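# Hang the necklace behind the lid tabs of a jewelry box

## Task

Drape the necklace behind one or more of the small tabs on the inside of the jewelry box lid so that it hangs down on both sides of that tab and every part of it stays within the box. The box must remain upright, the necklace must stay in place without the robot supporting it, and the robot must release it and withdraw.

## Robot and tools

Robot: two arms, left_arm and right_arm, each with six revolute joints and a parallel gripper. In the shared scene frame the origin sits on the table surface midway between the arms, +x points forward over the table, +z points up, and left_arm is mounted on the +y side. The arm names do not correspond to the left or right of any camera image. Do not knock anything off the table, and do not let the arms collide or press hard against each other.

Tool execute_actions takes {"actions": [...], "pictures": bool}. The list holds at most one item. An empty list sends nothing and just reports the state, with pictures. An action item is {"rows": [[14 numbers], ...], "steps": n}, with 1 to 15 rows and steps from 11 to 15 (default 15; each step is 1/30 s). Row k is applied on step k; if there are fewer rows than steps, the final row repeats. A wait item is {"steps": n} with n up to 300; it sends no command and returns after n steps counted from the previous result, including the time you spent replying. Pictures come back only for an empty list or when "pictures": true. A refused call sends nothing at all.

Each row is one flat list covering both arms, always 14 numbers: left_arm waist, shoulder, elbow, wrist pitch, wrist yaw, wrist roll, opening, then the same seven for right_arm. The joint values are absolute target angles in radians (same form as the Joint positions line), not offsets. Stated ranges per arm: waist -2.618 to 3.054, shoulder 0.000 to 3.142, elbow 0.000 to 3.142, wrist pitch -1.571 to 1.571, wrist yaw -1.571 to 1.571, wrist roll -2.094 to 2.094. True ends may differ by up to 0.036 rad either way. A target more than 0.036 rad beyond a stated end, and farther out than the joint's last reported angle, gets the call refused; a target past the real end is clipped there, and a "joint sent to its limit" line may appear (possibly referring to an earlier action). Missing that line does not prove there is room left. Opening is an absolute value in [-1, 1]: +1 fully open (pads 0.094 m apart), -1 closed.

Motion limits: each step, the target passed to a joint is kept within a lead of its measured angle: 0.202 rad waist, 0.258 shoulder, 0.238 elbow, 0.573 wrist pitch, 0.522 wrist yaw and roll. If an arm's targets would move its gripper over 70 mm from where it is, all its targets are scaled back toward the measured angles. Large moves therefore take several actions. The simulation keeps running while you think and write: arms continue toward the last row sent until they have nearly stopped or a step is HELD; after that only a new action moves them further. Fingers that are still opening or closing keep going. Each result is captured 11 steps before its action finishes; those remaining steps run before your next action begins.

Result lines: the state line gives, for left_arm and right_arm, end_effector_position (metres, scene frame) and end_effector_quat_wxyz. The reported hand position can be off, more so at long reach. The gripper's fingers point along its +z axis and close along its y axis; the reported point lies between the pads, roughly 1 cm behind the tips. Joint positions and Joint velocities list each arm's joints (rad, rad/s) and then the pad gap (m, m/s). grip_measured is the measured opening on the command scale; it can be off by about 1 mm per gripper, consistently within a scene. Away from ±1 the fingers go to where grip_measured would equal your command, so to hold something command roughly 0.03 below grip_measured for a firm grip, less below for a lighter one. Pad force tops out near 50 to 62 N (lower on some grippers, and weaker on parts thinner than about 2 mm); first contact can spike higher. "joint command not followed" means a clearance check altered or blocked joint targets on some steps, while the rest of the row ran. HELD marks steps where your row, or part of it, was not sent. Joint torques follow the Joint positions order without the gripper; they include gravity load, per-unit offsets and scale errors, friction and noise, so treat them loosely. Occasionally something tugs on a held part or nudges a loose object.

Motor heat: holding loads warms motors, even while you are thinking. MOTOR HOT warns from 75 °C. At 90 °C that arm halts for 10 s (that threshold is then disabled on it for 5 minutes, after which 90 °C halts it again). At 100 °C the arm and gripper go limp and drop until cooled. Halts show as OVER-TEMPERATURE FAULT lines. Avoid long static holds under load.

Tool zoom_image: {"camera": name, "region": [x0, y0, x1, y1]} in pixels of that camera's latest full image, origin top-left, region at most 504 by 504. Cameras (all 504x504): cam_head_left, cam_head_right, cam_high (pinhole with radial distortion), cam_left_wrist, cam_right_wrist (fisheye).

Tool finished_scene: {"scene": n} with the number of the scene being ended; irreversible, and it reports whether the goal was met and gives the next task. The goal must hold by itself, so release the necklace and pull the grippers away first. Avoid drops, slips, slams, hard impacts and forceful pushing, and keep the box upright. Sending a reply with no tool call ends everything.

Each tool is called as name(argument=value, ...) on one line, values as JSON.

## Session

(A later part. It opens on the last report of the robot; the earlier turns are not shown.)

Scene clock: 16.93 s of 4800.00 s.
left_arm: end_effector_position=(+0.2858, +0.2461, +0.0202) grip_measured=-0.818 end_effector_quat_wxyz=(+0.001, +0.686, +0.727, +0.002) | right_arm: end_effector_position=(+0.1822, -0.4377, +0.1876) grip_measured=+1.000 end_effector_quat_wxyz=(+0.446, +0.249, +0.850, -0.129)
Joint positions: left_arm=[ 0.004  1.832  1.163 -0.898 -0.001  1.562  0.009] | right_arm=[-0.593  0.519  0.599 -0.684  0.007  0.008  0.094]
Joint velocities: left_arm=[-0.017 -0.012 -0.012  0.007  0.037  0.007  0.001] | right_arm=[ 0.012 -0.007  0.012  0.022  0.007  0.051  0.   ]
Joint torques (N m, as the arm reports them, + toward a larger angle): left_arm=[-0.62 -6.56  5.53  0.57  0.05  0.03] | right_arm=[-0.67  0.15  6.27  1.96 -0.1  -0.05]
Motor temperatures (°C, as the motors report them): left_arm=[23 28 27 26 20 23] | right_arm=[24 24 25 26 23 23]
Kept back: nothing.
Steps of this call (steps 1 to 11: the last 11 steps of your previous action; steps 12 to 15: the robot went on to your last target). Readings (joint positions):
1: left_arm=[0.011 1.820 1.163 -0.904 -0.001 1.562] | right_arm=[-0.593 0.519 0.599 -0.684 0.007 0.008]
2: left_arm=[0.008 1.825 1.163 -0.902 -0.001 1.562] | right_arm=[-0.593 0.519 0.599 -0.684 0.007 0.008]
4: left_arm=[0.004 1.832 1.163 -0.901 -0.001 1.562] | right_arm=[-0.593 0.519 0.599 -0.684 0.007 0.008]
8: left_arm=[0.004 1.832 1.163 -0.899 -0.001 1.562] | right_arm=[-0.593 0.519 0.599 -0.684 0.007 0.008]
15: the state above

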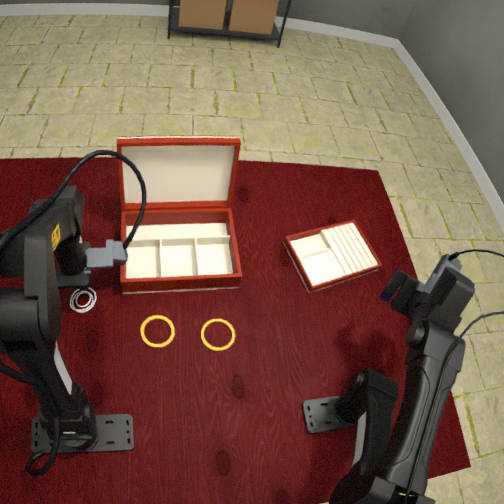

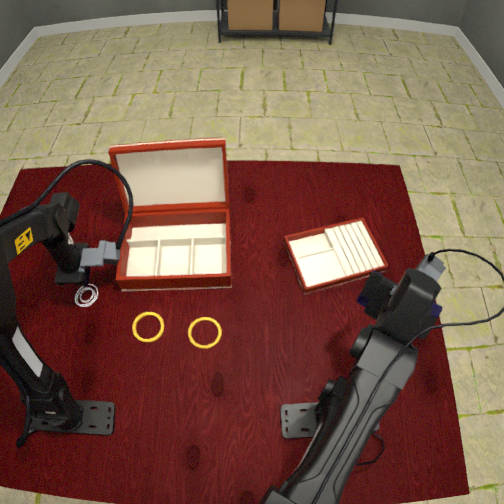

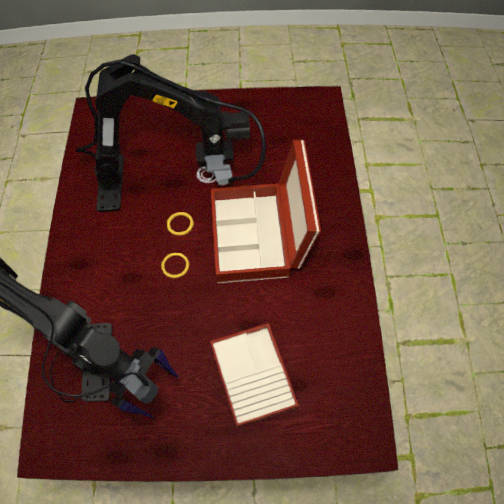

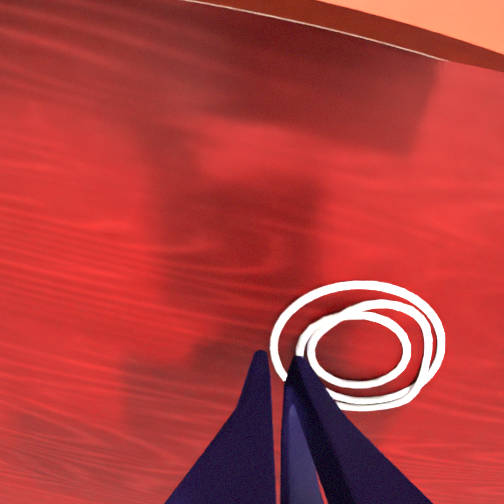

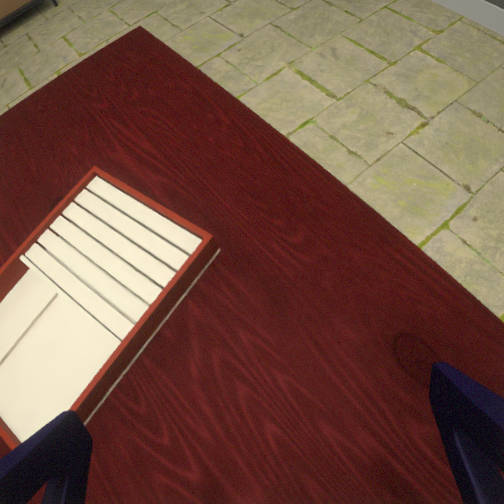

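execute_actions(actions=[{"rows":[[-0.005,1.845,1.145,-0.88,0,1.57,-0.83,-0.6,0.5,0.6,-0.7,0,0,1],[-0.005,1.85,1.145,-0.875,0,1.57,-0.83,-0.6,0.5,0.6,-0.7,0,0,1],[-0.005,1.858,1.145,-0.868,0,1.57,-0.83,-0.6,0.5,0.6,-0.7,0,0,1]],"steps":15}])

execute_actions(actions=[{"steps":15}], pictures=true)

zoom_image(camera="cam_left_wrist", region=[220,270,420,450])

Scene clock: 17.67 s of 4800.00 s.
left_arm: end_effector_position=(+0.2881, +0.2462, +0.0202) grip_measured=-0.828 end_effector_quat_wxyz=(+0.004, +0.686, +0.727, +0.005) | right_arm: end_effector_position=(+0.1822, -0.4377, +0.1876) grip_measured=+1.000 end_effector_quat_wxyz=(+0.446, +0.249, +0.850, -0.129)
Joint positions: left_arm=[ 0.004  1.832  1.163 -0.889 -0.001  1.562  0.008] | right_arm=[-0.593  0.519  0.599 -0.684  0.007  0.008  0.094]
Joint velocities: left_arm=[ 0.002  0.012  0.042  0.081 -0.022 -0.022  0.001] | right_arm=[ 0.007 -0.007  0.002  0.007 -0.022 -0.037  0.   ]
Joint torques (N m, as the arm reports them, + toward a larger angle): left_arm=[-0.59 -5.58  5.56  0.56  0.04  0.03] | right_arm=[-0.63  0.06  6.2   1.92 -0.13 -0.1 ]
Motor temperatures (°C, as the motors report them): left_arm=[23 28 27 26 20 23] | right_arm=[24 24 26 26 23 23]
Steps of this call (steps 1 to 15: the robot went on to your last target; steps 16 to 18: nothing new was sent; steps 19 to 22: the first 4 steps of this action). Readings (joint positions):
19: left_arm=[0.004 1.832 1.163 -0.897 -0.001 1.562] | right_arm=[-0.593 0.519 0.599 -0.684 0.007 0.008]
20: left_arm=[0.004 1.832 1.163 -0.895 -0.001 1.562] | right_arm=[-0.593 0.519 0.599 -0.684 0.007 0.008]
22: the state above

Scene clock: 18.17 s of 4800.00 s.
left_arm: end_effector_position=(+0.2913, +0.2464, +0.0203) grip_measured=-0.828 end_effector_quat_wxyz=(+0.008, +0.686, +0.727, +0.010) | right_arm: end_effector_position=(+0.1822, -0.4377, +0.1876) grip_measured=+1.000 end_effector_quat_wxyz=(+0.446, +0.249, +0.850, -0.129)
Joint positions: left_arm=[ 0.004  1.832  1.163 -0.876 -0.001  1.562  0.008] | right_arm=[-0.593  0.519  0.599 -0.684  0.007  0.008  0.094]
Joint velocities: left_arm=[-0.027 -0.002 -0.022 -0.007  0.022 -0.037  0.   ] | right_arm=[-0.007  0.007 -0.007 -0.037  0.037 -0.051  0.   ]
Joint torques (N m, as the arm reports them, + toward a larger angle): left_arm=[-0.59 -5.62  5.6   0.58  0.05  0.03] | right_arm=[-0.59  0.18  6.23  1.95 -0.06 -0.13]
Motor temperatures (°C, as the motors report them): left_arm=[23 28 26 26 20 23] | right_arm=[24 24 26 26 23 23]
Kept back: nothing.
Steps of this call (steps 1 to 11: the last 11 steps of your previous action; steps 12 to 15: the robot went on to your last target). Readings (joint positions):
1: left_arm=[0.004 1.832 1.163 -0.886 -0.001 1.562] | right_arm=[-0.593 0.519 0.599 -0.684 0.007 0.008]
2: left_arm=[0.004 1.832 1.163 -0.883 -0.001 1.562] | right_arm=[-0.593 0.519 0.599 -0.684 0.007 0.008]
4: left_arm=[0.004 1.832 1.163 -0.880 -0.001 1.562] | right_arm=[-0.593 0.519 0.599 -0.684 0.007 0.008]
8: left_arm=[0.004 1.832 1.163 -0.877 -0.001 1.562] | right_arm=[-0.593 0.519 0.599 -0.684 0.007 0.008]
15: the state above

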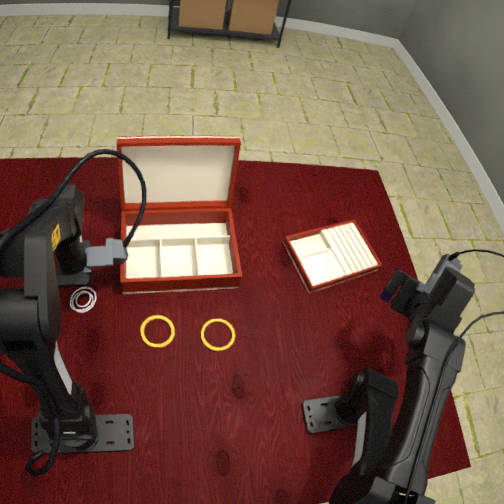

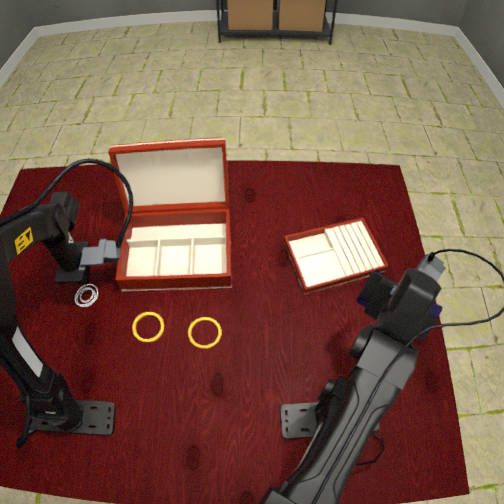

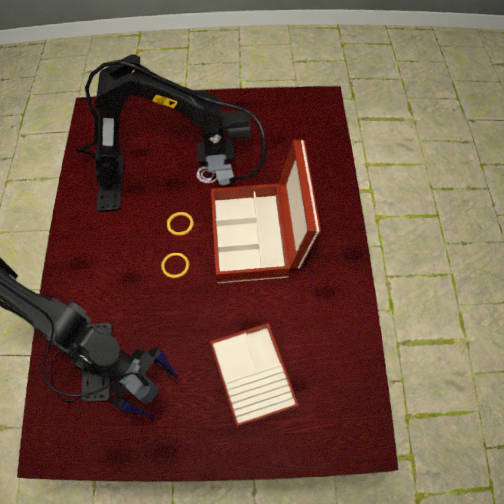

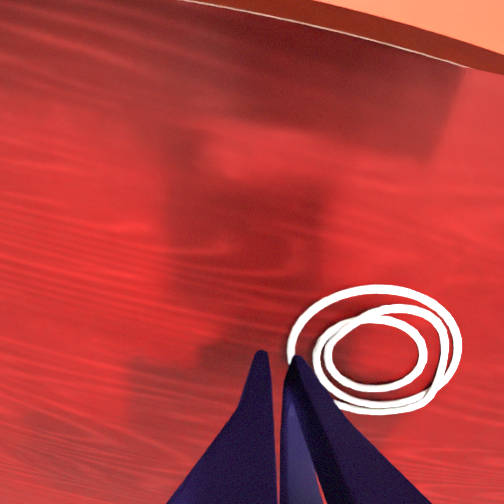

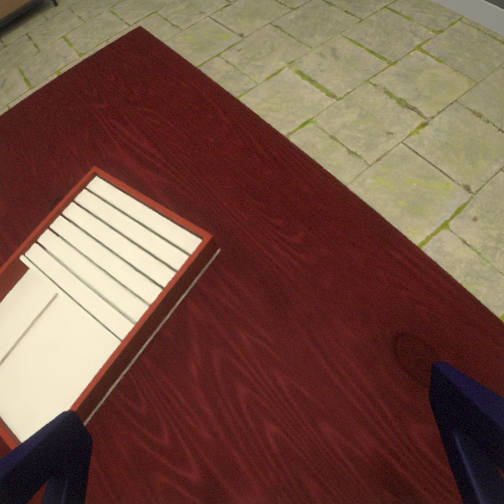

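Region (220, 270, 420, 450) of cam_left_wrist's 504x504 image, scaled by 2.520, with more detail than that image has; it fills the top 454 rows of this view, and the rest is white.

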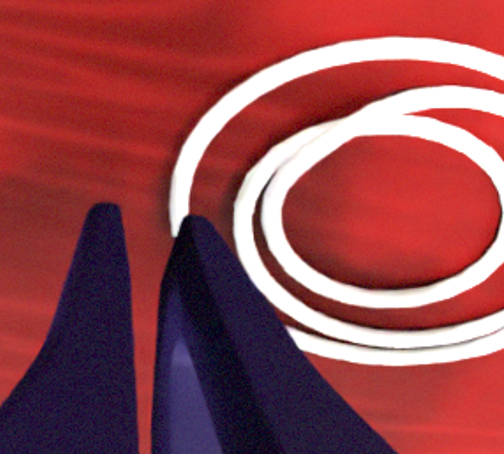

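execute_actions(actions=[{"rows":[[-0.005,1.85,1.145,-0.90,0,1.57,-0.83,-0.6,0.5,0.6,-0.7,0,0,1],[-0.005,1.86,1.145,-0.905,0,1.57,-0.83,-0.6,0.5,0.6,-0.7,0,0,1],[-0.005,1.865,1.145,-0.905,0,1.57,-0.83,-0.6,0.5,0.6,-0.7,0,0,1]],"steps":15}])

execute_actions(actions=[{"steps":15}], pictures=true)

zoom_image(camera="cam_left_wrist", region=[220,270,420,450])

Scene clock: 18.87 s of 4800.00 s.
left_arm: end_effector_position=(+0.2897, +0.2463, +0.0183) grip_measured=-0.828 end_effector_quat_wxyz=(+0.005, +0.686, +0.727, +0.006) | right_arm: end_effector_position=(+0.1822, -0.4377, +0.1876) grip_measured=+1.000 end_effector_quat_wxyz=(+0.446, +0.249, +0.850, -0.129)
Joint positions: left_arm=[ 0.004  1.839  1.163 -0.88  -0.001  1.562  0.008] | right_arm=[-0.593  0.519  0.599 -0.684  0.007  0.008  0.094]
Joint velocities: left_arm=[-0.007  0.115 -0.007 -0.007 -0.007  0.007 -0.   ] | right_arm=[-0.022 -0.007 -0.012  0.007 -0.022 -0.007  0.   ]
Joint torques (N m, as the arm reports them, + toward a larger angle): left_arm=[-0.61 -6.11  5.56  0.33  0.05  0.04] | right_arm=[-0.6   0.15  6.12  1.96 -0.07 -0.09]
Motor temperatures (°C, as the motors report them): left_arm=[23 28 26 26 20 23] | right_arm=[24 24 26 26 23 23]
Steps of this call (steps 1 to 15: the robot went on to your last target; steps 16 to 17: nothing new was sent; steps 18 to 21: the first 4 steps of this action). Readings (joint positions):
18: left_arm=[0.004 1.832 1.163 -0.876 -0.001 1.562] | right_arm=[-0.593 0.519 0.599 -0.684 0.007 0.008]
19: left_arm=[0.004 1.834 1.163 -0.877 -0.001 1.562] | right_arm=[-0.593 0.519 0.599 -0.684 0.007 0.008]
21: the state above

Scene clock: 19.37 s of 4800.00 s.
left_arm: end_effector_position=(+0.2869, +0.2461, +0.0147) grip_measured=-0.828 end_effector_quat_wxyz=(-0.002, +0.686, +0.727, -0.001) | right_arm: end_effector_position=(+0.1822, -0.4377, +0.1876) grip_measured=+1.000 end_effector_quat_wxyz=(+0.446, +0.249, +0.850, -0.129)
Joint positions: left_arm=[ 0.004  1.851  1.163 -0.886 -0.001  1.562  0.008] | right_arm=[-0.593  0.519  0.599 -0.684  0.007  0.008  0.094]
Joint velocities: left_arm=[-0.012 -0.017 -0.007 -0.022 -0.022  0.022 -0.001] | right_arm=[ 0.002 -0.017 -0.007  0.037  0.022  0.037  0.   ]
Joint torques (N m, as the arm reports them, + toward a larger angle): left_arm=[-0.62 -6.52  5.46  0.31  0.04  0.03] | right_arm=[-0.61 -0.01  6.2   1.93 -0.12 -0.11]
Motor temperatures (°C, as the motors report them): left_arm=[23 28 26 26 20 23] | right_arm=[24 24 26 26 23 23]
Kept back: nothing.
Steps of this call (steps 1 to 11: the last 11 steps of your previous action; steps 12 to 15: the robot went on to your last target). Readings (joint positions):
1: left_arm=[0.004 1.843 1.163 -0.881 -0.001 1.562] | right_arm=[-0.593 0.519 0.599 -0.684 0.007 0.008]
2: left_arm=[0.004 1.846 1.163 -0.882 -0.001 1.562] | right_arm=[-0.593 0.519 0.599 -0.684 0.007 0.008]
4: left_arm=[0.004 1.850 1.163 -0.884 -0.001 1.562] | right_arm=[-0.593 0.519 0.599 -0.684 0.007 0.008]
8: left_arm=[0.004 1.851 1.163 -0.885 -0.001 1.562] | right_arm=[-0.593 0.519 0.599 -0.684 0.007 0.008]
15: the state above

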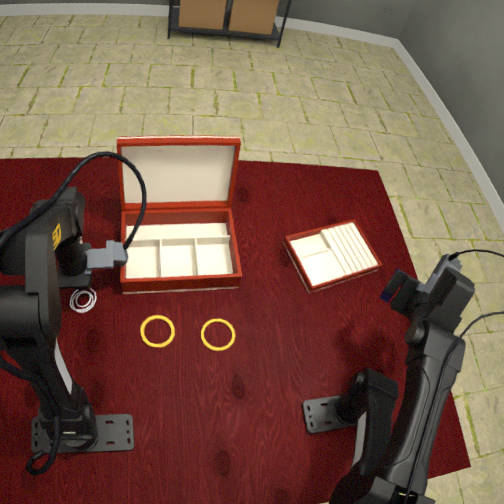

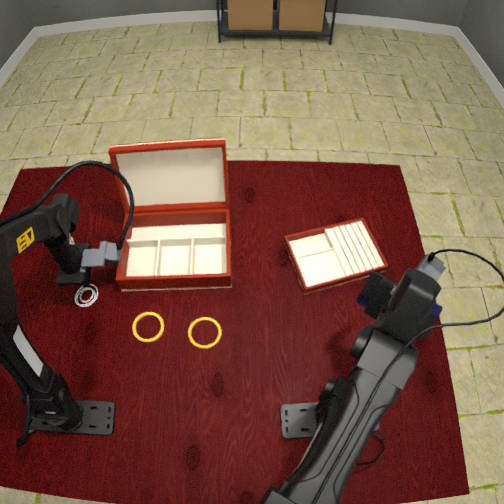

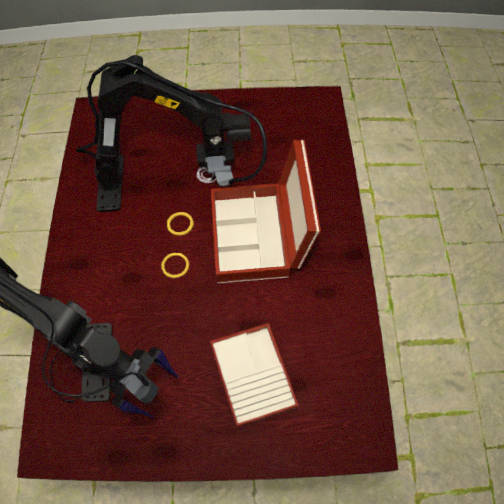

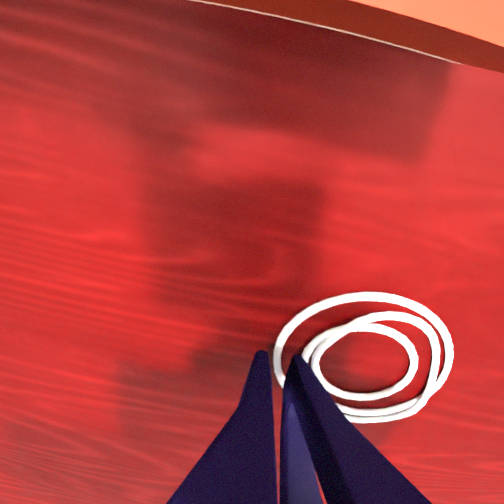

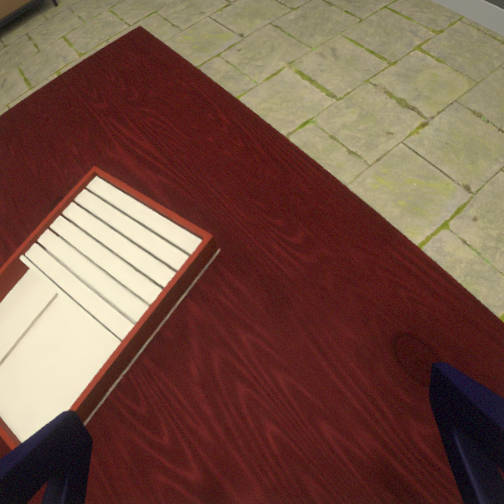

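Region (220, 270, 420, 450) of cam_left_wrist's 504x504 image, scaled by 2.520, with more detail than that image has; it fills the top 454 rows of this view, and the rest is white.

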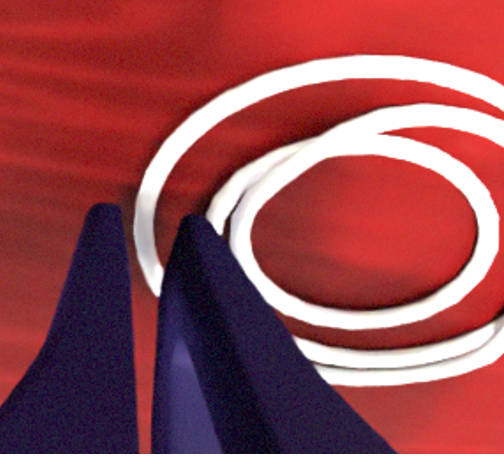

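execute_actions(actions=[{"rows":[[-0.005,1.878,1.145,-0.9,0,1.57,-0.83,-0.6,0.5,0.6,-0.7,0,0,1]],"steps":15}], pictures=true)

Scene clock: 21.20 s of 4800.00 s.
left_arm: end_effector_position=(+0.2861, +0.2461, +0.0125) grip_measured=-0.828 end_effector_quat_wxyz=(-0.004, +0.686, +0.727, -0.003) | right_arm: end_effector_position=(+0.1822, -0.4377, +0.1876) grip_measured=+1.000 end_effector_quat_wxyz=(+0.446, +0.249, +0.850, -0.129)
Joint positions: left_arm=[ 0.004  1.858  1.163 -0.886 -0.001  1.562  0.008] | right_arm=[-0.593  0.519  0.599 -0.684  0.007  0.008  0.094]
Joint velocities: left_arm=[ 0.007  0.085 -0.017  0.066 -0.022 -0.051 -0.001] | right_arm=[-0.002  0.002  0.012  0.022  0.095  0.007  0.   ]
Joint torques (N m, as the arm reports them, + toward a larger angle): left_arm=[-0.62 -6.46  5.46  0.32  0.04  0.04] | right_arm=[-0.56  0.1   6.2   1.97 -0.14 -0.15]
Motor temperatures (°C, as the motors report them): left_arm=[23 28 26 26 20 23] | right_arm=[24 24 26 26 23 23]
Steps of this call (steps 1 to 15: the robot went on to your last target; steps 16 to 51: nothing new was sent; steps 52 to 55: the first 4 steps of this action). Readings (joint positions):
52: left_arm=[0.004 1.852 1.163 -0.886 -0.001 1.562] | right_arm=[-0.593 0.519 0.599 -0.684 0.007 0.008]
53: left_arm=[0.004 1.853 1.163 -0.886 -0.001 1.562] | right_arm=[-0.593 0.519 0.599 -0.684 0.007 0.008]
55: the state above

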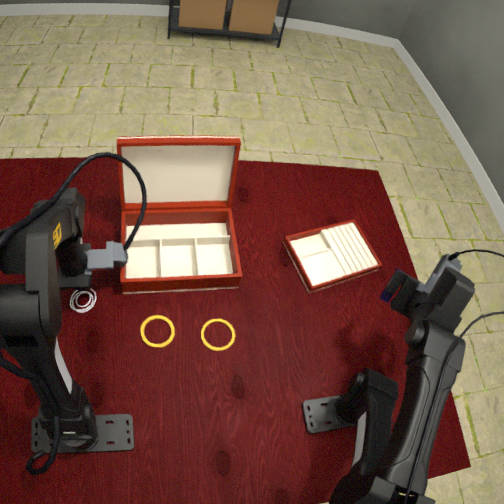

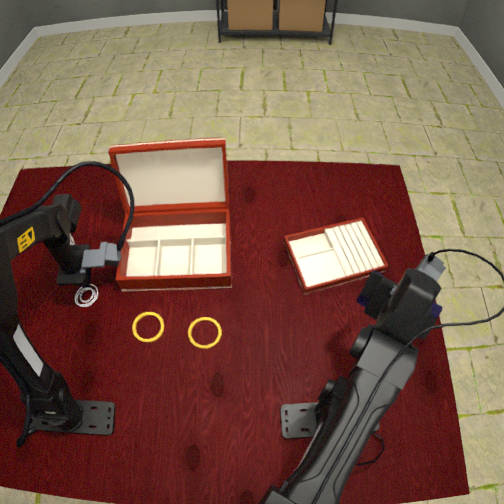

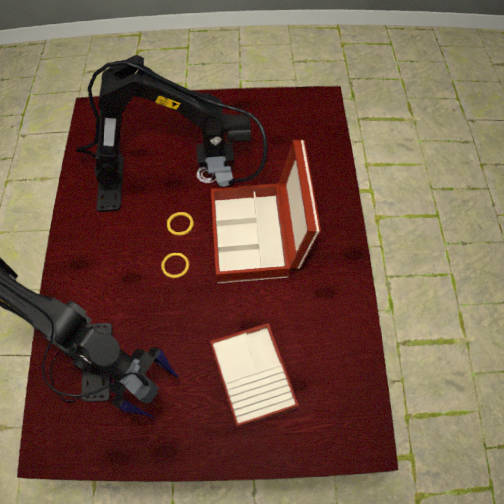

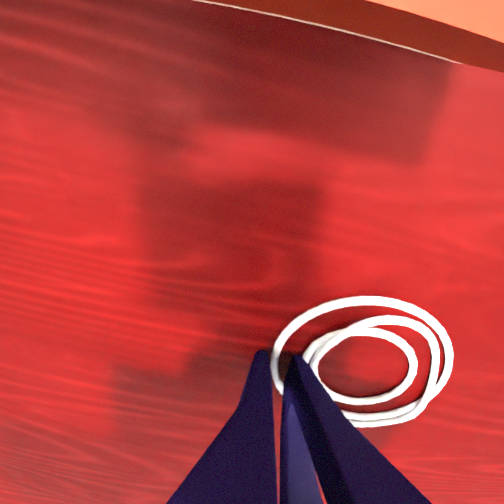

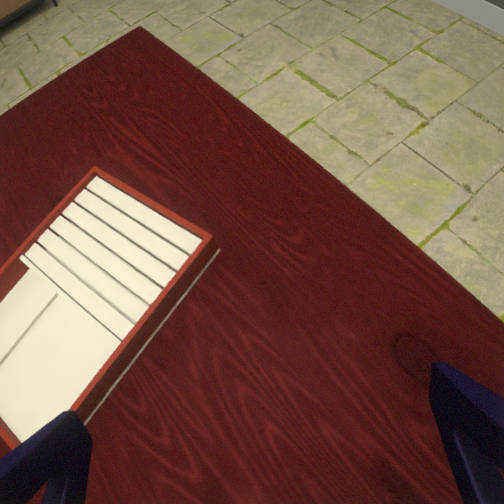

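execute_actions(actions=[{"rows":[[-0.005,1.88,1.145,-0.9,0,1.57,-0.83,-0.6,0.5,0.6,-0.7,0,0,1],[-0.005,1.88,1.145,-0.9,0,1.57,-0.83,-0.6,0.5,0.6,-0.7,0,0,1],[-0.005,1.88,1.145,-0.9,0,1.57,-0.83,-0.6,0.5,0.6,-0.7,0,0,1],[-0.005,1.88,1.145,-0.9,0,1.57,-0.83,-0.6,0.5,0.6,-0.7,0,0,1],[-0.005,1.88,1.145,-0.9,0,1.57,-1,-0.6,0.5,0.6,-0.7,0,0,1]],"steps":15}], pictures=false)

execute_actions(actions=[{"steps":10}], pictures=false)

execute_actions(actions=[{"rows":[[-0.005,1.86,1.15,-0.92,0,1.57,-1,-0.6,0.5,0.6,-0.7,0,0,1],[-0.005,1.85,1.155,-0.93,0,1.57,-1,-0.6,0.5,0.6,-0.7,0,0,1],[-0.005,1.84,1.16,-0.94,0,1.57,-1,-0.6,0.5,0.6,-0.7,0,0,1],[-0.005,1.83,1.17,-0.96,0,1.57,-1,-0.6,0.5,0.6,-0.7,0,0,1],[-0.005,1.82,1.18,-0.98,0,1.57,-1,-0.6,0.5,0.6,-0.7,0,0,1],[-0.005,1.81,1.19,-1.0,0,1.57,-1,-0.6,0.5,0.6,-0.7,0,0,1],[-0.005,1.80,1.2,-1.02,0,1.57,-1,-0.6,0.5,0.6,-0.7,0,0,1],[-0.005,1.79,1.21,-1.04,0,1.57,-1,-0.6,0.5,0.6,-0.7,0,0,1],[-0.005,1.78,1.22,-1.06,0,1.57,-1,-0.6,0.5,0.6,-0.7,0,0,1],[-0.005,1.77,1.23,-1.08,0,1.57,-1,-0.6,0.5,0.6,-0.7,0,0,1]],"steps":15}], pictures=true)

Scene clock: 22.33 s of 4800.00 s.
left_arm: end_effector_position=(+0.2857, +0.2461, +0.0112) grip_measured=-0.828 end_effector_quat_wxyz=(-0.006, +0.686, +0.727, -0.005) | right_arm: end_effector_position=(+0.1822, -0.4377, +0.1876) grip_measured=+1.000 end_effector_quat_wxyz=(+0.446, +0.249, +0.850, -0.129)
Joint positions: left_arm=[ 0.004  1.863  1.163 -0.886 -0.001  1.562  0.008] | right_arm=[-0.593  0.519  0.599 -0.684  0.007  0.008  0.094]
Joint velocities: left_arm=[-0.022 -0.002 -0.002 -0.022  0.007  0.081 -0.001] | right_arm=[ 0.007  0.007 -0.017 -0.037  0.051  0.022  0.   ]
Joint torques (N m, as the arm reports them, + toward a larger angle): left_arm=[-0.66 -6.37  5.41  0.33  0.05  0.04] | right_arm=[-0.66  0.08  6.03  1.95 -0.14 -0.1 ]
Motor temperatures (°C, as the motors report them): left_arm=[23 28 26 26 20 23] | right_arm=[24 24 26 26 23 23]
Steps of this call (steps 1 to 11: the last 11 steps of your previous action; steps 12 to 15: the robot went on to your last target; steps 16 to 30: nothing new was sent; steps 31 to 34: the first 4 steps of this action). Readings (joint positions):
31: left_arm=[0.004 1.863 1.163 -0.886 -0.001 1.562] | right_arm=[-0.593 0.519 0.599 -0.684 0.007 0.008]
32: left_arm=[0.004 1.863 1.163 -0.886 -0.001 1.562] | right_arm=[-0.593 0.519 0.599 -0.684 0.007 0.008]
34: the state above

Scene clock: 22.70 s of 4800.00 s.
left_arm: end_effector_position=(+0.2857, +0.2461, +0.0112) grip_measured=-0.988 end_effector_quat_wxyz=(-0.006, +0.686, +0.727, -0.005) | right_arm: end_effector_position=(+0.1822, -0.4377, +0.1876) grip_measured=+1.000 end_effector_quat_wxyz=(+0.446, +0.249, +0.850, -0.129)
Joint positions: left_arm=[ 0.004  1.863  1.163 -0.886 -0.001  1.562  0.001] | right_arm=[-0.593  0.519  0.599 -0.684  0.007  0.008  0.094]
Joint velocities: left_arm=[-0.022  0.007 -0.012  0.007 -0.022 -0.037  0.   ] | right_arm=[-0.002  0.012 -0.007 -0.007  0.007 -0.051  0.   ]
Joint torques (N m, as the arm reports them, + toward a larger angle): left_arm=[-0.61 -6.31  5.42  0.32  0.04  0.03] | right_arm=[-0.55  0.1   6.33  1.91 -0.08 -0.09]
Motor temperatures (°C, as the motors report them): left_arm=[23 28 26 26 20 23] | right_arm=[24 24 26 26 23 23]
Kept back: nothing.
Steps of this call (steps 1 to 11: the last 11 steps of your previous action). Readings (joint positions):
1: left_arm=[0.004 1.863 1.163 -0.886 -0.001 1.562] | right_arm=[-0.593 0.519 0.599 -0.684 0.007 0.008]
2: left_arm=[0.004 1.863 1.163 -0.886 -0.001 1.562] | right_arm=[-0.593 0.519 0.599 -0.684 0.007 0.008]
4: left_arm=[0.004 1.863 1.163 -0.886 -0.001 1.562] | right_arm=[-0.593 0.519 0.599 -0.684 0.007 0.008]
8: left_arm=[0.004 1.863 1.163 -0.886 -0.001 1.562] | right_arm=[-0.593 0.519 0.599 -0.684 0.007 0.008]
11: the state above

Scene clock: 22.83 s of 4800.00 s.
left_arm: end_effector_position=(+0.2820, +0.2459, +0.0116) grip_measured=-0.988 end_effector_quat_wxyz=(-0.011, +0.686, +0.727, -0.010) | right_arm: end_effector_position=(+0.1822, -0.4377, +0.1876) grip_measured=+1.000 end_effector_quat_wxyz=(+0.446, +0.249, +0.850, -0.129)
Joint positions: left_arm=[ 0.004  1.861  1.163 -0.901 -0.001  1.562  0.001] | right_arm=[-0.593  0.519  0.599 -0.684  0.007  0.008  0.094]
Joint velocities: left_arm=[-0.002 -0.042 -0.002 -0.212  0.022  0.022 -0.001] | right_arm=[ 0.012 -0.012 -0.007 -0.022  0.051 -0.051  0.   ]
Joint torques (N m, as the arm reports them, + toward a larger angle): left_arm=[-0.66 -9.72  7.48  0.2   0.06  0.04] | right_arm=[-0.53  0.02  6.23  1.95 -0.12 -0.14]
Motor temperatures (°C, as the motors report them): left_arm=[23 28 26 26 20 23] | right_arm=[24 24 26 26 23 23]
Steps of this call (steps 1 to 4: the first 4 steps of this action). Readings (joint positions):
1: left_arm=[0.004 1.863 1.163 -0.887 -0.001 1.562] | right_arm=[-0.593 0.519 0.599 -0.684 0.007 0.008]
2: left_arm=[0.004 1.863 1.163 -0.890 -0.001 1.562] | right_arm=[-0.593 0.519 0.599 -0.684 0.007 0.008]
4: the state above

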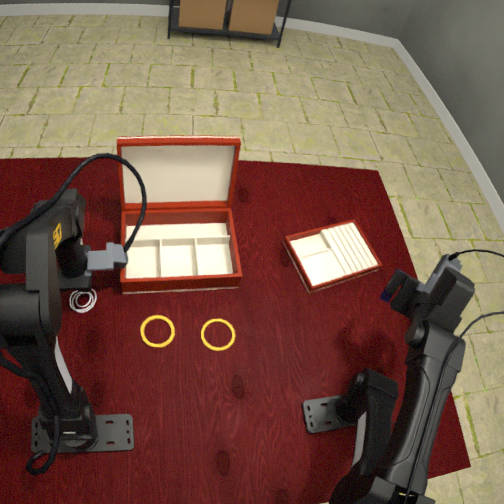

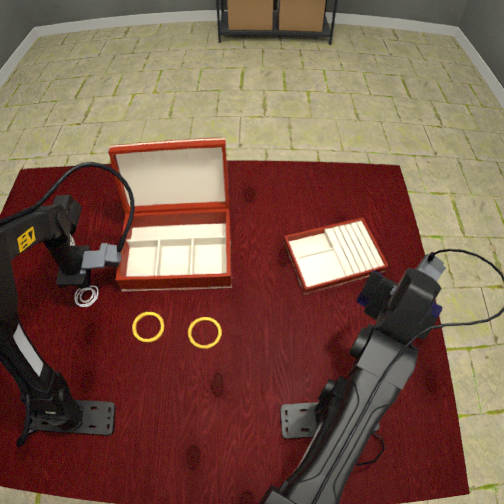

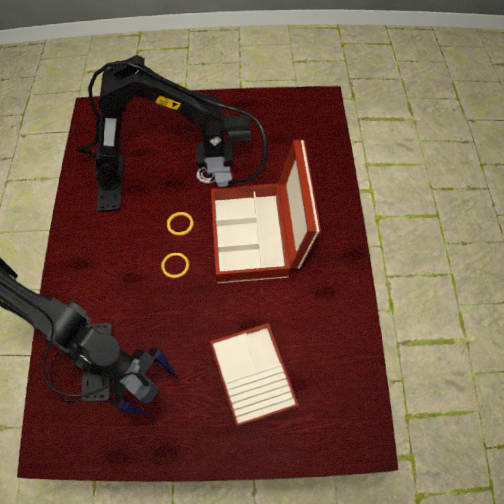

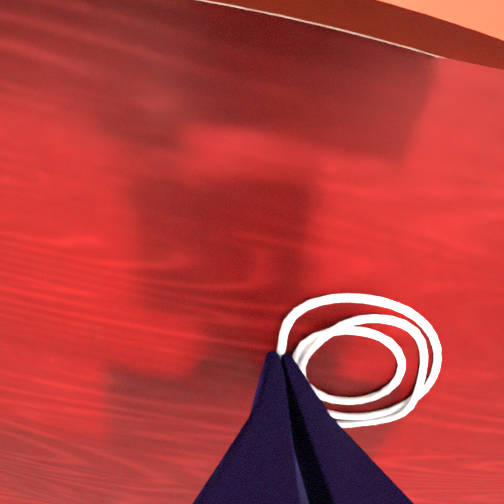

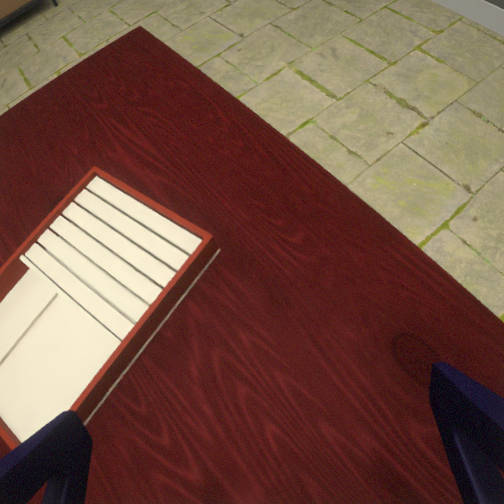

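Gripped. Continue lifting.

execute_actions(actions=[{"rows":[[-0.005,1.76,1.235,-1.09,0,1.57,-1,-0.6,0.5,0.6,-0.7,0,0,1],[-0.005,1.745,1.24,-1.105,0,1.57,-1,-0.6,0.5,0.6,-0.7,0,0,1],[-0.005,1.73,1.245,-1.12,0,1.57,-1,-0.6,0.5,0.6,-0.7,0,0,1],[-0.005,1.715,1.25,-1.135,0,1.57,-1,-0.6,0.5,0.6,-0.7,0,0,1],[-0.005,1.70,1.26,-1.15,0,1.57,-1,-0.6,0.5,0.6,-0.7,0,0,1],[-0.005,1.685,1.27,-1.165,0,1.57,-1,-0.6,0.5,0.6,-0.7,0,0,1],[-0.005,1.67,1.275,-1.18,0,1.57,-1,-0.6,0.5,0.6,-0.7,0,0,1],[-0.005,1.655,1.28,-1.2,0,1.57,-1,-0.6,0.5,0.6,-0.7,0,0,1],[-0.005,1.645,1.285,-1.21,0,1.57,-1,-0.6,0.5,0.6,-0.7,0,0,1],[-0.005,1.63,1.3,-1.23,0,1.57,-1,-0.6,0.5,0.6,-0.7,0,0,1],[-0.005,1.61,1.32,-1.25,0,1.57,-1,-0.6,0.5,0.6,-0.7,0,0,1],[-0.005,1.59,1.34,-1.27,0,1.57,-1,-0.6,0.5,0.6,-0.7,0,0,1],[-0.005,1.57,1.365,-1.29,0,1.57,-1,-0.6,0.5,0.6,-0.7,0,0,1],[-0.005,1.55,1.39,-1.31,0,1.57,-1,-0.6,0.5,0.6,-0.7,0,0,1],[-0.005,1.53,1.415,-1.335,0,1.57,-1,-0.6,0.5,0.6,-0.7,0,0,1]],"steps":15}])

execute_actions(actions=[{"rows":[[-0.005,1.51,1.44,-1.36,0,1.57,-1,-0.6,0.5,0.6,-0.7,0,0,1],[-0.005,1.49,1.465,-1.385,0,1.57,-1,-0.6,0.5,0.6,-0.7,0,0,1],[-0.005,1.47,1.49,-1.41,0,1.57,-1,-0.6,0.5,0.6,-0.7,0,0,1],[-0.005,1.45,1.51,-1.43,0,1.57,-1,-0.6,0.5,0.6,-0.7,0,0,1],[-0.005,1.42,1.51,-1.44,0,1.57,-1,-0.6,0.5,0.6,-0.7,0,0,1],[-0.005,1.39,1.51,-1.46,0,1.57,-1,-0.6,0.5,0.6,-0.7,0,0,1],[-0.005,1.36,1.51,-1.48,0,1.57,-1,-0.6,0.5,0.6,-0.7,0,0,1],[-0.005,1.33,1.51,-1.5,0,1.57,-1,-0.6,0.5,0.6,-0.7,0,0,1],[-0.005,1.30,1.5,-1.52,0,1.57,-1,-0.6,0.5,0.6,-0.7,0,0,1],[-0.005,1.27,1.49,-1.53,0,1.57,-1,-0.6,0.5,0.6,-0.7,0,0,1],[-0.005,1.24,1.48,-1.54,0,1.57,-1,-0.6,0.5,0.6,-0.7,0,0,1],[-0.005,1.21,1.46,-1.55,0,1.57,-1,-0.6,0.5,0.6,-0.7,0,0,1],[-0.005,1.18,1.44,-1.55,0,1.57,-1,-0.6,0.5,0.6,-0.7,0,0,1],[-0.005,1.15,1.42,-1.55,0,1.57,-1,-0.6,0.5,0.6,-0.7,0,0,1]],"steps":15}])

execute_actions(actions=[{"steps":20}], pictures=true)

Scene clock: 24.53 s of 4800.00 s.
left_arm: end_effector_position=(+0.2626, +0.2450, +0.0510) grip_measured=-0.988 end_effector_quat_wxyz=(-0.023, +0.686, +0.727, -0.023) | right_arm: end_effector_position=(+0.1822, -0.4377, +0.1876) grip_measured=+1.000 end_effector_quat_wxyz=(+0.446, +0.249, +0.850, -0.129)
Joint positions: left_arm=[ 0.004  1.767  1.21  -1.078 -0.001  1.562  0.001] | right_arm=[-0.593  0.519  0.599 -0.684  0.007  0.008  0.094]
Joint velocities: left_arm=[ 0.007 -0.252 -0.007 -0.271 -0.022 -0.066  0.001] | right_arm=[ 0.007 -0.002  0.007 -0.037 -0.007  0.022  0.   ]
Joint torques (N m, as the arm reports them, + toward a larger angle): left_arm=[-0.61 -9.78 10.69  0.11  0.06  0.03] | right_arm=[-0.71 -0.03  6.22  1.95 -0.1  -0.11]
Motor temperatures (°C, as the motors report them): left_arm=[23 29 27 26 20 23] | right_arm=[24 24 26 26 23 23]
Steps of this call (steps 1 to 11: the last 11 steps of your previous action; steps 12 to 30: the robot went on to your last target; steps 31 to 47: nothing new was sent; steps 48 to 51: the first 4 steps of this action). Readings (joint positions):
48: left_arm=[0.004 1.780 1.210 -1.063 -0.001 1.562] | right_arm=[-0.593 0.519 0.599 -0.684 0.007 0.008]
49: left_arm=[0.004 1.778 1.210 -1.065 -0.001 1.562] | right_arm=[-0.593 0.519 0.599 -0.684 0.007 0.008]
51: the state above

Scene clock: 25.03 s of 4800.00 s.
left_arm: end_effector_position=(+0.2672, +0.2452, +0.1815) grip_measured=-0.988 end_effector_quat_wxyz=(+0.065, +0.683, +0.724, +0.069) | right_arm: end_effector_position=(+0.1822, -0.4377, +0.1876) grip_measured=+1.000 end_effector_quat_wxyz=(+0.446, +0.249, +0.850, -0.129)
Joint positions: left_arm=[ 0.004  1.511  1.444 -1.313 -0.001  1.562  0.001] | right_arm=[-0.593  0.519  0.599 -0.684  0.007  0.008  0.094]
Joint velocities: left_arm=[-0.007 -0.628  0.73  -0.52   0.007 -0.007  0.001] | right_arm=[ 0.012 -0.017 -0.017 -0.051  0.037 -0.066  0.   ]
Joint torques (N m, as the arm reports them, + toward a larger angle): left_arm=[-0.57 -6.95  9.69  0.56  0.05  0.04] | right_arm=[-0.42  0.12  6.23  1.93 -0.12 -0.14]
Motor temperatures (°C, as the motors report them): left_arm=[23 29 27 26 20 23] | right_arm=[24 24 26 26 23 23]
Steps of this call (steps 1 to 11: the last 11 steps of your previous action; steps 12 to 15: the first 4 steps of this action). Readings (joint positions):
12: left_arm=[0.004 1.574 1.365 -1.255 -0.001 1.562] | right_arm=[-0.593 0.519 0.599 -0.684 0.007 0.008]
13: left_arm=[0.004 1.554 1.391 -1.274 -0.001 1.562] | right_arm=[-0.593 0.519 0.599 -0.684 0.007 0.008]
15: the state above

Scene clock: 25.70 s of 4800.00 s.
left_arm: end_effector_position=(+0.1777, +0.2408, +0.2522) grip_measured=-0.988 end_effector_quat_wxyz=(+0.113, +0.678, +0.716, +0.119) | right_arm: end_effector_position=(+0.1822, -0.4377, +0.1876) grip_measured=+1.000 end_effector_quat_wxyz=(+0.446, +0.249, +0.850, -0.129)
Joint positions: left_arm=[ 0.004  1.15   1.44  -1.531 -0.001  1.564  0.001] | right_arm=[-0.593  0.519  0.599 -0.684  0.007  0.008  0.094]
Joint velocities: left_arm=[-0.002 -0.007 -0.007 -0.007  0.066 -0.037  0.   ] | right_arm=[-0.007  0.012 -0.002 -0.066 -0.037  0.066  0.   ]
Joint torques (N m, as the arm reports them, + toward a larger angle): left_arm=[-0.63 -1.47  5.45  0.93  0.04  0.01] | right_arm=[-0.64  0.06  6.23  1.97 -0.08 -0.1 ]
Motor temperatures (°C, as the motors report them): left_arm=[23 29 27 26 20 23] | right_arm=[24 24 26 26 23 23]
Kept back: nothing.
Steps of this call (steps 1 to 11: the last 11 steps of your previous action; steps 12 to 20: the robot went on to your last target). Readings (joint positions):
1: left_arm=[0.004 1.487 1.465 -1.329 -0.001 1.562] | right_arm=[-0.593 0.519 0.599 -0.684 0.007 0.008]
2: left_arm=[0.004 1.460 1.479 -1.342 -0.001 1.562] | right_arm=[-0.593 0.519 0.599 -0.684 0.007 0.008]
4: left_arm=[0.004 1.399 1.489 -1.375 -0.001 1.562] | right_arm=[-0.593 0.519 0.599 -0.684 0.007 0.008]
8: left_arm=[0.004 1.278 1.490 -1.456 -0.001 1.563] | right_arm=[-0.593 0.519 0.599 -0.684 0.007 0.008]
20: the state above

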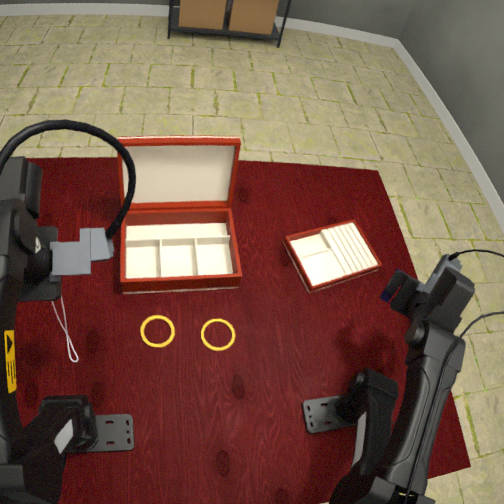

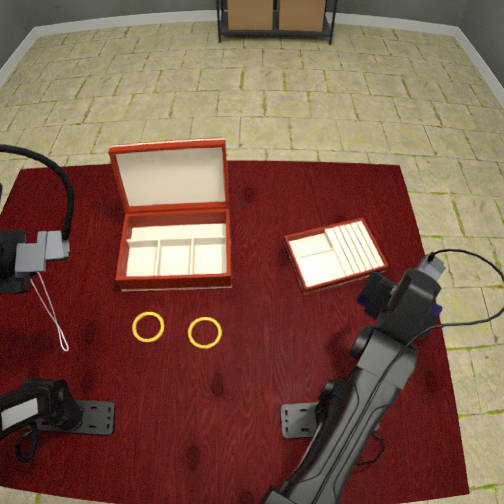

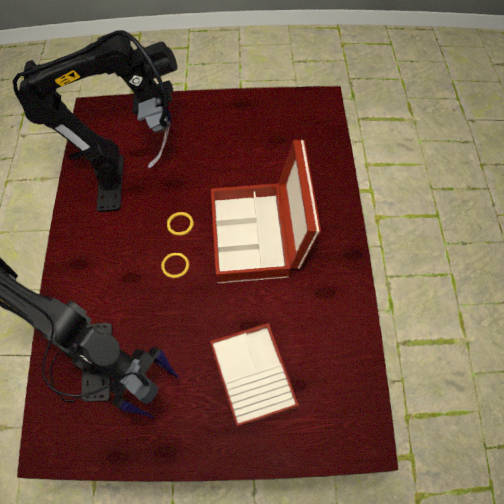

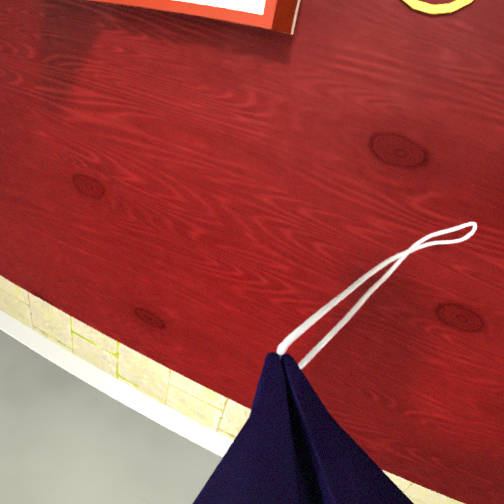

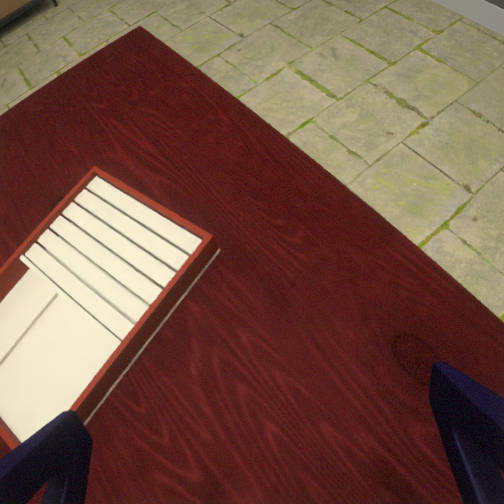

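execute_actions(actions=[{"rows":[[-0.005,1.15,1.40,-1.43,0,1.57,-1,-0.6,0.5,0.6,-0.7,0,0,1],[-0.005,1.15,1.36,-1.31,0,1.57,-1,-0.6,0.5,0.6,-0.7,0,0,1],[-0.005,1.15,1.32,-1.19,0,1.57,-1,-0.6,0.5,0.6,-0.7,0,0,1],[-0.005,1.15,1.27,-1.07,0,1.57,-1,-0.6,0.5,0.6,-0.7,0,0,1],[-0.005,1.15,1.22,-0.95,0,1.57,-1,-0.6,0.5,0.6,-0.7,0,0,1],[-0.005,1.15,1.17,-0.83,0,1.57,-1,-0.6,0.5,0.6,-0.7,0,0,1],[-0.005,1.14,1.12,-0.71,0,1.57,-1,-0.6,0.5,0.6,-0.7,0,0,1],[-0.005,1.14,1.07,-0.59,0,1.57,-1,-0.6,0.5,0.6,-0.7,0,0,1],[-0.005,1.14,1.02,-0.47,0,1.57,-1,-0.6,0.5,0.6,-0.7,0,0,1],[-0.005,1.13,0.97,-0.35,0,1.57,-1,-0.6,0.5,0.6,-0.7,0,0,1],[-0.005,1.13,0.92,-0.23,0,1.57,-1,-0.6,0.5,0.6,-0.7,0,0,1],[-0.005,1.13,0.87,-0.12,0,1.57,-1,-0.6,0.5,0.6,-0.7,0,0,1],[-0.005,1.12,0.82,-0.02,0,1.57,-1,-0.6,0.5,0.6,-0.7,0,0,1],[-0.005,1.12,0.78,0.08,0,1.57,-1,-0.6,0.5,0.6,-0.7,0,0,1],[-0.005,1.12,0.76,0.16,0,1.57,-1,-0.6,0.5,0.6,-0.7,0,0,1]],"steps":15}])

execute_actions(actions=[{"steps":30}], pictures=true)

Scene clock: 26.70 s of 4800.00 s.
left_arm: end_effector_position=(+0.2055, +0.2422, +0.2453) grip_measured=-0.988 end_effector_quat_wxyz=(+0.143, +0.673, +0.710, +0.150) | right_arm: end_effector_position=(+0.1822, -0.4377, +0.1876) grip_measured=+1.000 end_effector_quat_wxyz=(+0.446, +0.249, +0.850, -0.129)
Joint positions: left_arm=[ 0.004  1.149  1.373 -1.378 -0.001  1.565  0.001] | right_arm=[-0.593  0.519  0.599 -0.684  0.007  0.008  0.094]
Joint velocities: left_arm=[-0.007 -0.002 -1.116  2.205  0.022 -0.037 -0.   ] | right_arm=[-0.017 -0.012  0.002 -0.051 -0.11  -0.007  0.   ]
Joint torques (N m, as the arm reports them, + toward a larger angle): left_arm=[-0.6  -1.72  4.42  1.07  0.06  0.01] | right_arm=[-0.43 -0.03  6.25  1.99 -0.09 -0.1 ]
Motor temperatures (°C, as the motors report them): left_arm=[23 29 27 26 20 23] | right_arm=[24 24 26 26 23 23]
Steps of this call (steps 1 to 26: the robot went on to your last target; steps 27 to 30: the first 4 steps of this action). Readings (joint positions):
27: left_arm=[0.004 1.150 1.437 -1.522 -0.001 1.565] | right_arm=[-0.593 0.519 0.599 -0.684 0.007 0.008]
28: left_arm=[0.004 1.149 1.427 -1.495 -0.001 1.565] | right_arm=[-0.593 0.519 0.599 -0.684 0.007 0.008]
30: the state above

Scene clock: 27.70 s of 4800.00 s.
left_arm: end_effector_position=(+0.3696, +0.2502, +0.2688) grip_measured=-0.988 end_effector_quat_wxyz=(+0.430, +0.539, +0.567, +0.452) | right_arm: end_effector_position=(+0.1822, -0.4377, +0.1876) grip_measured=+1.000 end_effector_quat_wxyz=(+0.446, +0.249, +0.850, -0.129)
Joint positions: left_arm=[ 0.004  1.141  0.764  0.153 -0.001  1.57   0.001] | right_arm=[-0.593  0.519  0.599 -0.684  0.007  0.008  0.094]
Joint velocities: left_arm=[-0.007 -0.002  0.012  0.051  0.022 -0.051  0.   ] | right_arm=[ 0.012  0.002  0.012 -0.066 -0.007  0.037  0.   ]
Joint torques (N m, as the arm reports them, + toward a larger angle): left_arm=[-0.62 -4.67  9.1   2.24  0.05 -0.02] | right_arm=[-0.53  0.12  6.27  1.93 -0.08 -0.1 ]
Motor temperatures (°C, as the motors report them): left_arm=[23 29 27 26 20 23] | right_arm=[24 24 26 26 23 23]
Kept back: nothing.
Steps of this call (steps 1 to 11: the last 11 steps of your previous action; steps 12 to 30: the robot went on to your last target). Readings (joint positions):
1: left_arm=[0.004 1.149 1.331 -1.298 -0.001 1.565] | right_arm=[-0.593 0.519 0.599 -0.684 0.007 0.008]
2: left_arm=[0.004 1.149 1.282 -1.209 -0.001 1.565] | right_arm=[-0.593 0.519 0.599 -0.684 0.007 0.008]
4: left_arm=[0.004 1.149 1.176 -1.015 -0.001 1.566] | right_arm=[-0.593 0.519 0.599 -0.684 0.007 0.008]
8: left_arm=[0.004 1.149 0.968 -0.590 -0.001 1.567] | right_arm=[-0.593 0.519 0.599 -0.684 0.007 0.008]
30: the state above

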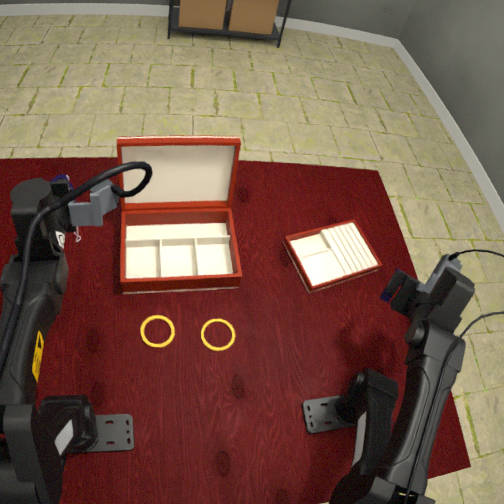

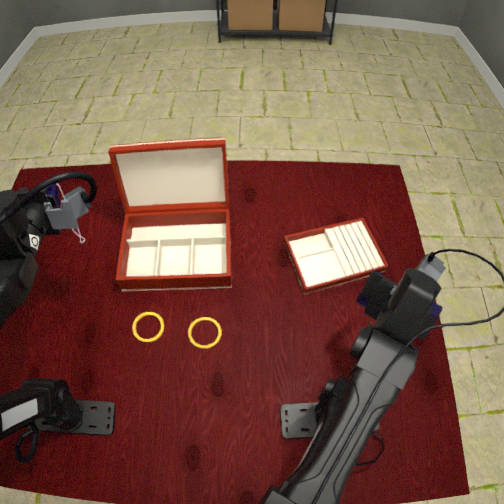

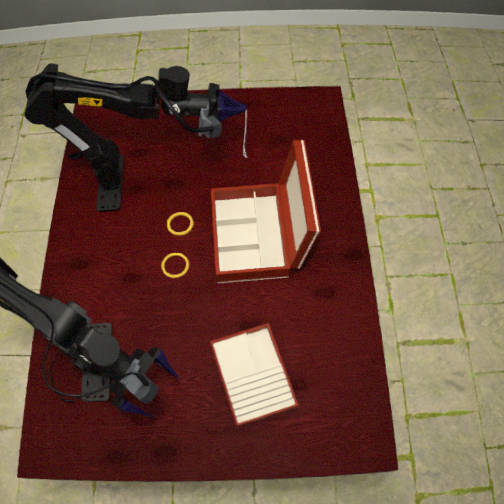

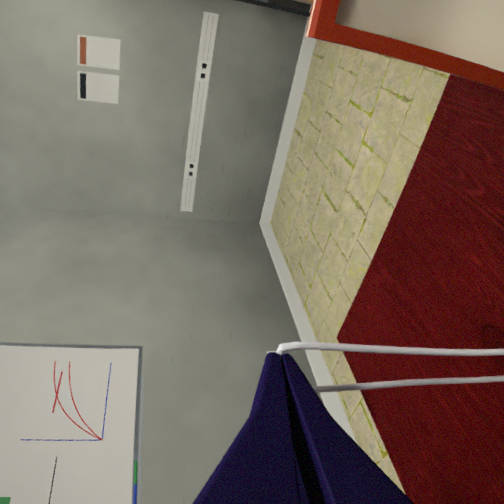

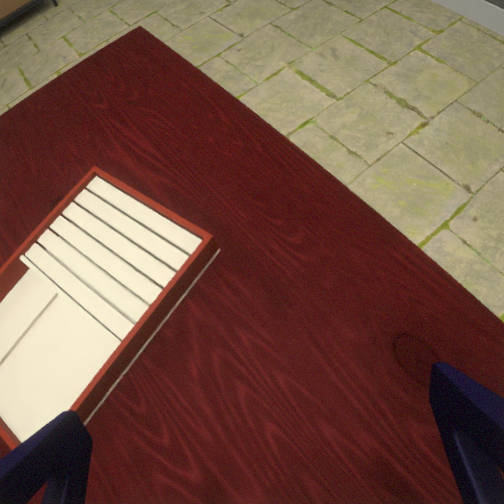

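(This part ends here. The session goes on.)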